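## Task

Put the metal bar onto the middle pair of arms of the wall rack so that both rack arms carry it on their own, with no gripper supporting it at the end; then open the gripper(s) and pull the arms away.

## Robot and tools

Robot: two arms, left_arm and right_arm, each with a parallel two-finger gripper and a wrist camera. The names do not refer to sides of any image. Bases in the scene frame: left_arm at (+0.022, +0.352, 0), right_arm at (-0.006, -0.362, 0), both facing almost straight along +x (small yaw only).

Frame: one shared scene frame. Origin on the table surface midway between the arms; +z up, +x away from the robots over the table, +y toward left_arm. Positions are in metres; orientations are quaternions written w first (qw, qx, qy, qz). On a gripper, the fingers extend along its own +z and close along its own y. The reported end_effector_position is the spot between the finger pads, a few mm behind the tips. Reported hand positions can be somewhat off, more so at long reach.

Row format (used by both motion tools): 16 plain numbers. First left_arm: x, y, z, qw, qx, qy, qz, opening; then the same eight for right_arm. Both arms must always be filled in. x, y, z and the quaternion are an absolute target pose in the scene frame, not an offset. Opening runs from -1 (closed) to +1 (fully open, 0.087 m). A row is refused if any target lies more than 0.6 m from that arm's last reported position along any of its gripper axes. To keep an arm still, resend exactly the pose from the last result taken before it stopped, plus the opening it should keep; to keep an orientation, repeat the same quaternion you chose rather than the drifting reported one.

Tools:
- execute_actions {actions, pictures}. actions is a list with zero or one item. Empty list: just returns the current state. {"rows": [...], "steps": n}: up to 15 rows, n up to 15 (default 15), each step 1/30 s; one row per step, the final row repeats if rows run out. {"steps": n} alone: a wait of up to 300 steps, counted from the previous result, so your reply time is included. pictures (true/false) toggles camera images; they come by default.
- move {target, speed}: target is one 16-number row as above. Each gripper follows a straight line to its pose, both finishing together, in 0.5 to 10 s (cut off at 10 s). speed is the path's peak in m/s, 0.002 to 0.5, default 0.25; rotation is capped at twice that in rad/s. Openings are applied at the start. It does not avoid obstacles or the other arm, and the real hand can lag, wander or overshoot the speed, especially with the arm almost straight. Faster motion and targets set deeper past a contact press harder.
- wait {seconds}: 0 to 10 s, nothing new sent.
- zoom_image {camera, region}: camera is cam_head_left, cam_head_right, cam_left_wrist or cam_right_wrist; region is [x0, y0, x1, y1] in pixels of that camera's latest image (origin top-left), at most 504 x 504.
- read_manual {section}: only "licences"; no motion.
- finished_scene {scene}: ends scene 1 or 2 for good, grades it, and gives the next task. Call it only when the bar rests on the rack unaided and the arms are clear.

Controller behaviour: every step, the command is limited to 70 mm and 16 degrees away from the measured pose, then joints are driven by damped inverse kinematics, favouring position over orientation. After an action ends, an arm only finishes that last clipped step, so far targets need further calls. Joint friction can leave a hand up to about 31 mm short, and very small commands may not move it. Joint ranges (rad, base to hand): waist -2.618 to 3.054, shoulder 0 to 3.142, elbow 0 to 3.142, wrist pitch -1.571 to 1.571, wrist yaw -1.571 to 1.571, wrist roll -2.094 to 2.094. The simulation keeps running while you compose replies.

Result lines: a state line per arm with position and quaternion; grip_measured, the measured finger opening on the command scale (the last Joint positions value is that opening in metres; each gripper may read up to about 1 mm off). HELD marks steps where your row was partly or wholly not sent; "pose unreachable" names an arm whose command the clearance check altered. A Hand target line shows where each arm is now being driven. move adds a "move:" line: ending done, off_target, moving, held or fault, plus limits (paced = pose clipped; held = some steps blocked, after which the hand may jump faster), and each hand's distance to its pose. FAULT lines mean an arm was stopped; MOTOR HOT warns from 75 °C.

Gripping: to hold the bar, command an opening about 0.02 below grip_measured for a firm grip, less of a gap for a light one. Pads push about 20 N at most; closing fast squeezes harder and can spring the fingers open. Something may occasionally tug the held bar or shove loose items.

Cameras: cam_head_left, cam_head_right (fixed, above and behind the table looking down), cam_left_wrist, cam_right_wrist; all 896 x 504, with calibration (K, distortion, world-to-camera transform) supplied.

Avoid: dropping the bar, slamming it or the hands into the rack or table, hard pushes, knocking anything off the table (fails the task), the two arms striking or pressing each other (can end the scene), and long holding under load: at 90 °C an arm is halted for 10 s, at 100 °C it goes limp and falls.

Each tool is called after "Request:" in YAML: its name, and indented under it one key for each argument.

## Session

Request:
execute_actions:
  actions: []

Scene clock: 0.00 s of 4500.00 s.
left_arm: end_effector_position=(+0.4076, +0.3594, +0.3550) grip_measured=+0.988 end_effector_quat_wxyz=(+0.703, -0.003, +0.711, +0.005) | right_arm: end_effector_position=(+0.3729, -0.3078, +0.3534) grip_measured=+1.000 end_effector_quat_wxyz=(+0.697, -0.046, +0.713, +0.056)
Joint positions: left_arm=[0.015 1.057 1.04  0.006 0.014 0.003 0.087] | right_arm=[-0.008  1.052  1.043 -0.012 -0.013  0.016  0.087]
Joint velocities: left_arm=[-0.002  0.007 -0.012 -0.051  0.022  0.051  0.   ] | right_arm=[-0.007 -0.012  0.002 -0.037  0.007  0.051  0.   ]
Motor temperatures (°C, as the motors report them): left_arm=[27 32 31 32 29 30] | right_arm=[28 31 30 31 27 30]
Hand target (left_arm): +0.408, +0.359, +0.355; +0.703, -0.003, +0.711, +0.005
Hand target (right_arm): +0.373, -0.308, +0.353; +0.697, -0.046, +0.713, +0.056

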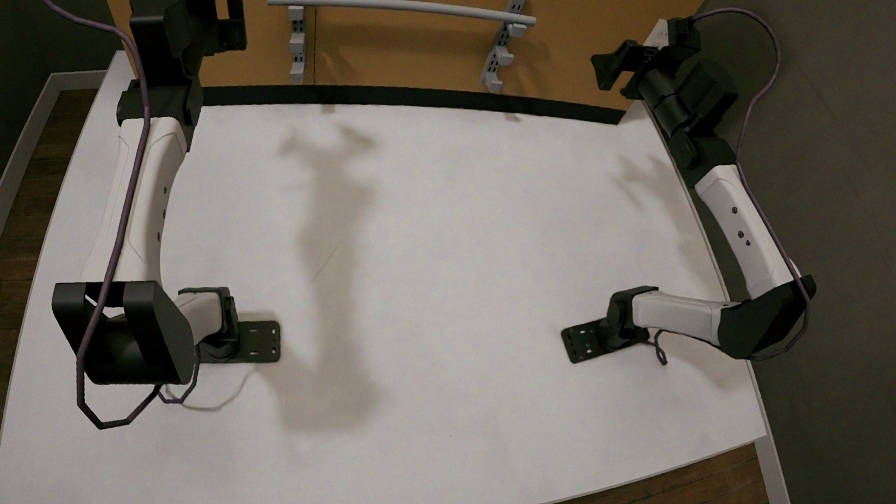

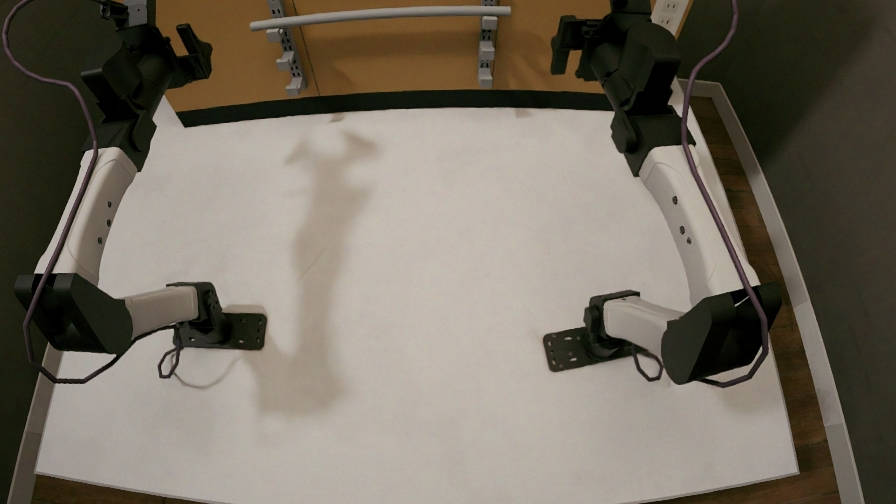

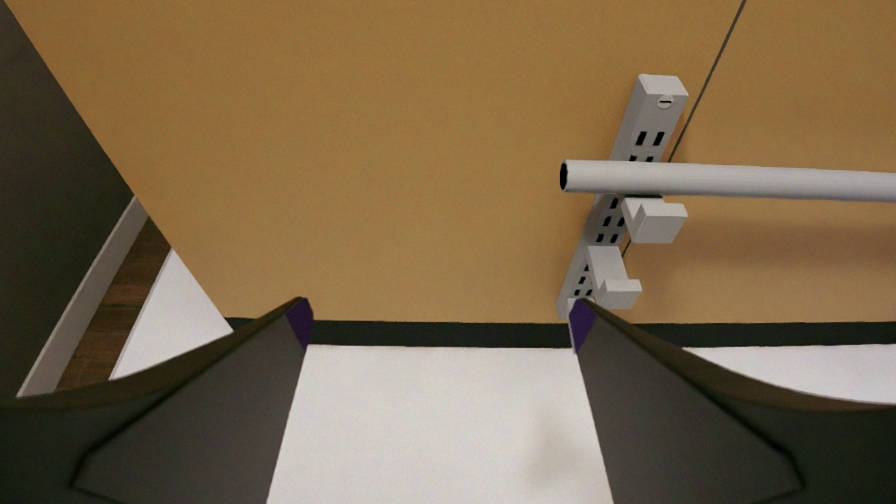

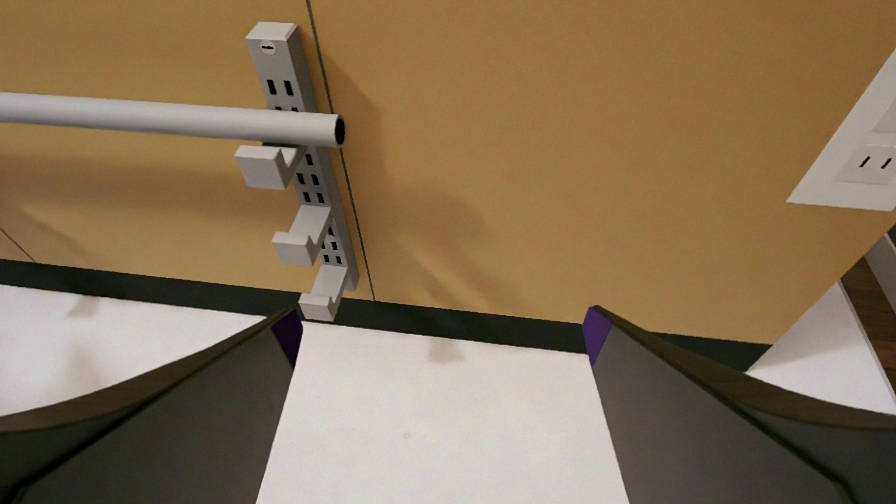

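Wall ~5 mm farther, rack ~8 mm lower; bar reads about z 0.30.

Request:
move:
  target: [0.46,0.11,0.295,0.5,-0.5,0.5,-0.5,0.4,0.46,-0.06,0.295,0.5,0.5,0.5,0.5,0.4]
  speed: 0.3

Request:
move:
  target: [0.55,0.11,0.297,0.5,-0.5,0.5,-0.5,0.4,0.546,-0.06,0.295,0.5,0.5,0.5,0.5,0.4]
  speed: 0.08

Scene clock: 7.50 s of 4500.00 s.
left_arm: end_effector_position=(+0.4594, +0.1153, +0.2865) grip_measured=+0.400 end_effector_quat_wxyz=(+0.504, -0.497, +0.508, -0.490) | right_arm: end_effector_position=(+0.4600, -0.0653, +0.2950) grip_measured=+0.400 end_effector_quat_wxyz=(+0.506, +0.491, +0.506, +0.497)
Joint positions: left_arm=[-0.653  1.554  0.962  0.578 -0.644 -1.555  0.061] | right_arm=[0.575 1.77  1.215 0.564 0.709 1.541 0.061]
Joint velocities: left_arm=[-0.007 -0.027 -0.007 -0.007  0.022  0.007 -0.   ] | right_arm=[ 0.002 -0.012 -0.012 -0.007 -0.037  0.022  0.   ]
Motor temperatures (°C, as the motors report them): left_arm=[27 32 33 34 29 30] | right_arm=[28 31 31 34 27 30]
Hand target (left_arm): +0.461, +0.110, +0.294; +0.502, -0.498, +0.501, -0.499
Hand target (right_arm): +0.461, -0.061, +0.295; +0.505, +0.495, +0.501, +0.499
Off the commanded pose (left_arm): 0.010 m, 2 deg.
Off the commanded pose (right_arm): 0.005 m, 1 deg.
After step 90, 1.20 s passed at rest.
move: done
camera_calibration (this result's frames):
cam_left_wrist: T_world_to_cam=[[0.00728427, 0.0034089, 0.999968, -0.290291], [-0.765224, -0.643717, 0.00776871, 0.443053], [0.643723, -0.765256, -0.00208044, -0.0688539], [0, 0, 0, 1]] pos_world=[0.385472, 0.233499, 0.286696]
cam_right_wrist: T_world_to_cam=[[0.00655617, -0.000676442, -0.999978, 0.289271], [-0.76462, 0.644458, -0.00544904, 0.416816], [0.644448, 0.764639, 0.00370796, -0.108734], [0, 0, 0, 1]] pos_world=[0.386883, -0.185283, 0.29194]

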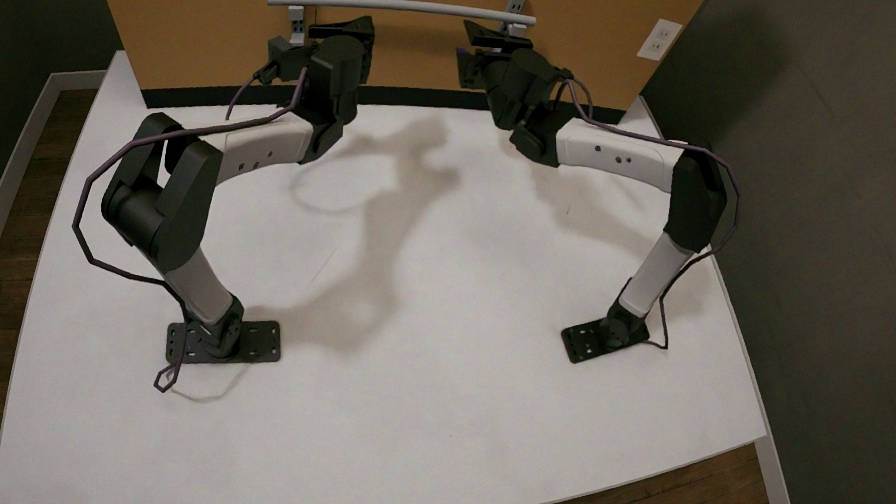

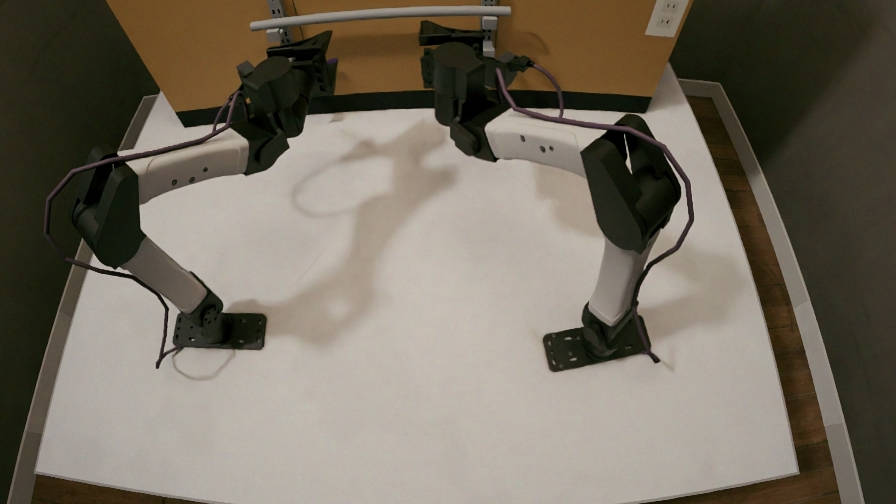

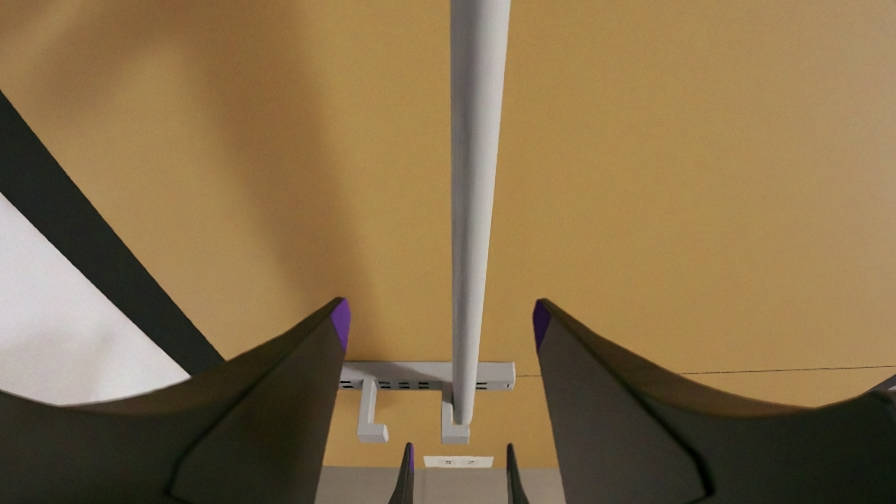

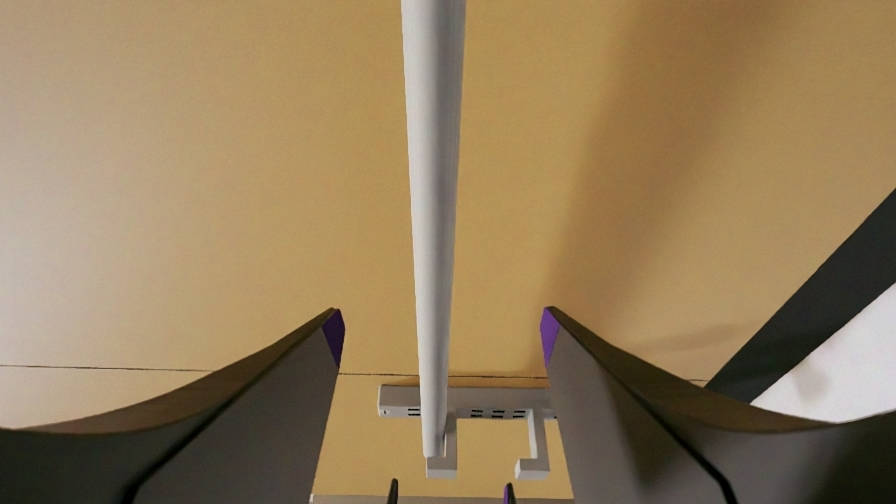

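Scene clock: 9.00 s of 4500.00 s.
left_arm: end_effector_position=(+0.5447, +0.1106, +0.2999) grip_measured=+0.400 end_effector_quat_wxyz=(+0.502, -0.497, +0.497, -0.504) | right_arm: end_effector_position=(+0.5402, -0.0619, +0.3015) grip_measured=+0.400 end_effector_quat_wxyz=(+0.504, +0.499, +0.494, +0.503)
Joint positions: left_arm=[-0.533  1.818  1.285  0.546 -0.521 -1.566  0.061] | right_arm=[0.469 2.01  1.551 0.477 0.617 1.565 0.061]
Joint velocities: left_arm=[-0.007 -0.007 -0.002  0.007 -0.022  0.037 -0.001] | right_arm=[-0.012 -0.002  0.012 -0.066 -0.051 -0.007 -0.   ]
Motor temperatures (°C, as the motors report them): left_arm=[27 32 33 35 29 30] | right_arm=[28 31 32 34 27 30]
Hand target (left_arm): +0.550, +0.111, +0.296; +0.500, -0.500, +0.500, -0.500
Hand target (right_arm): +0.546, -0.061, +0.294; +0.499, +0.501, +0.500, +0.500
Off the commanded pose (left_arm): 0.006 m, 1 deg.
Off the commanded pose (right_arm): 0.009 m, 1 deg.
move: done
camera_calibration (this result's frames):
cam_left_wrist: T_world_to_cam=[[-0.0155472, 0.0299623, 0.99943, -0.29457], [-0.767365, -0.641169, 0.00728466, 0.506235], [0.641022, -0.766814, 0.0329604, -0.136157], [0, 0, 0, 1]] pos_world=[0.471167, 0.229002, 0.295202]
cam_right_wrist: T_world_to_cam=[[0.0143818, 0.0272775, -0.999524, 0.292602], [-0.75586, 0.654696, 0.00699113, 0.468135], [0.654576, 0.7554, 0.0300337, -0.177008], [0, 0, 0, 1]] pos_world=[0.465501, -0.180756, 0.294507]

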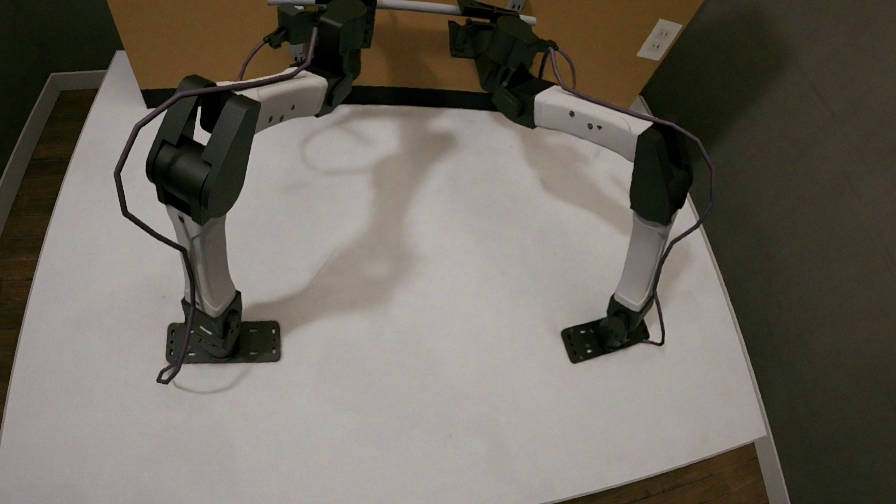

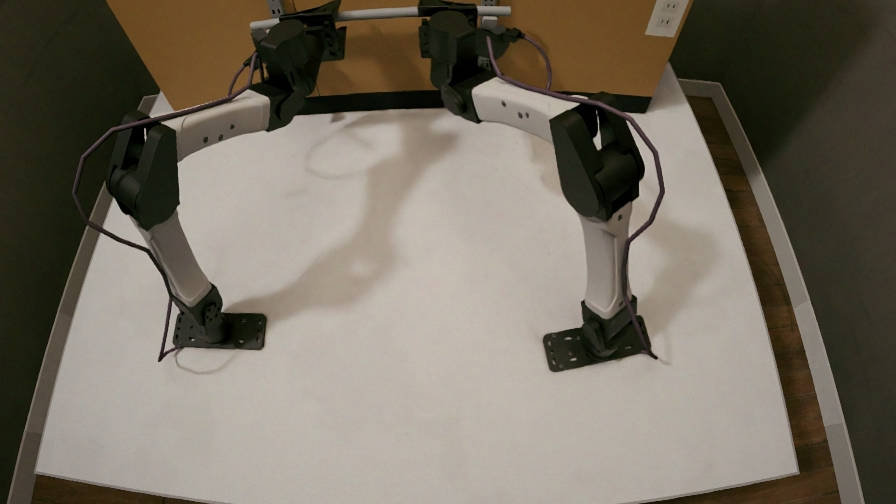

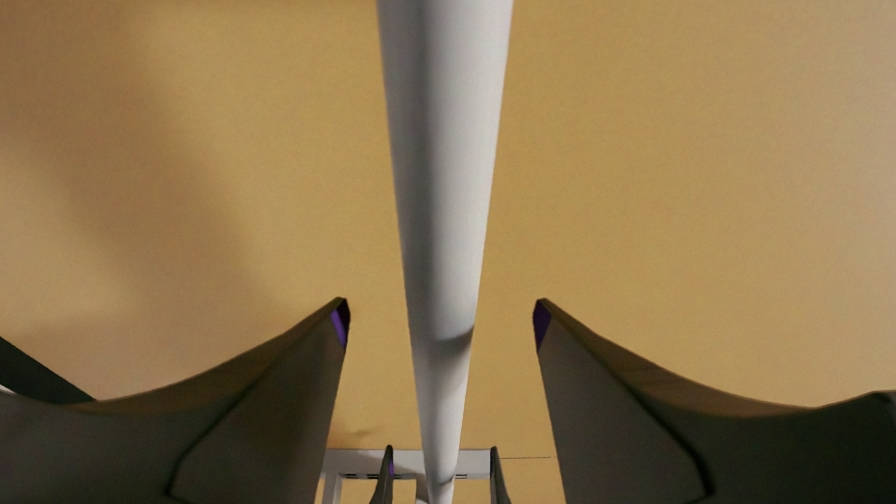

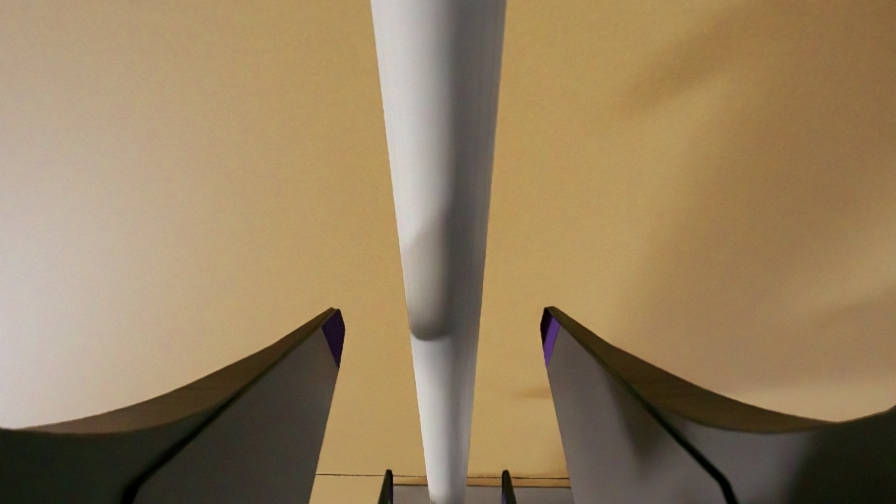

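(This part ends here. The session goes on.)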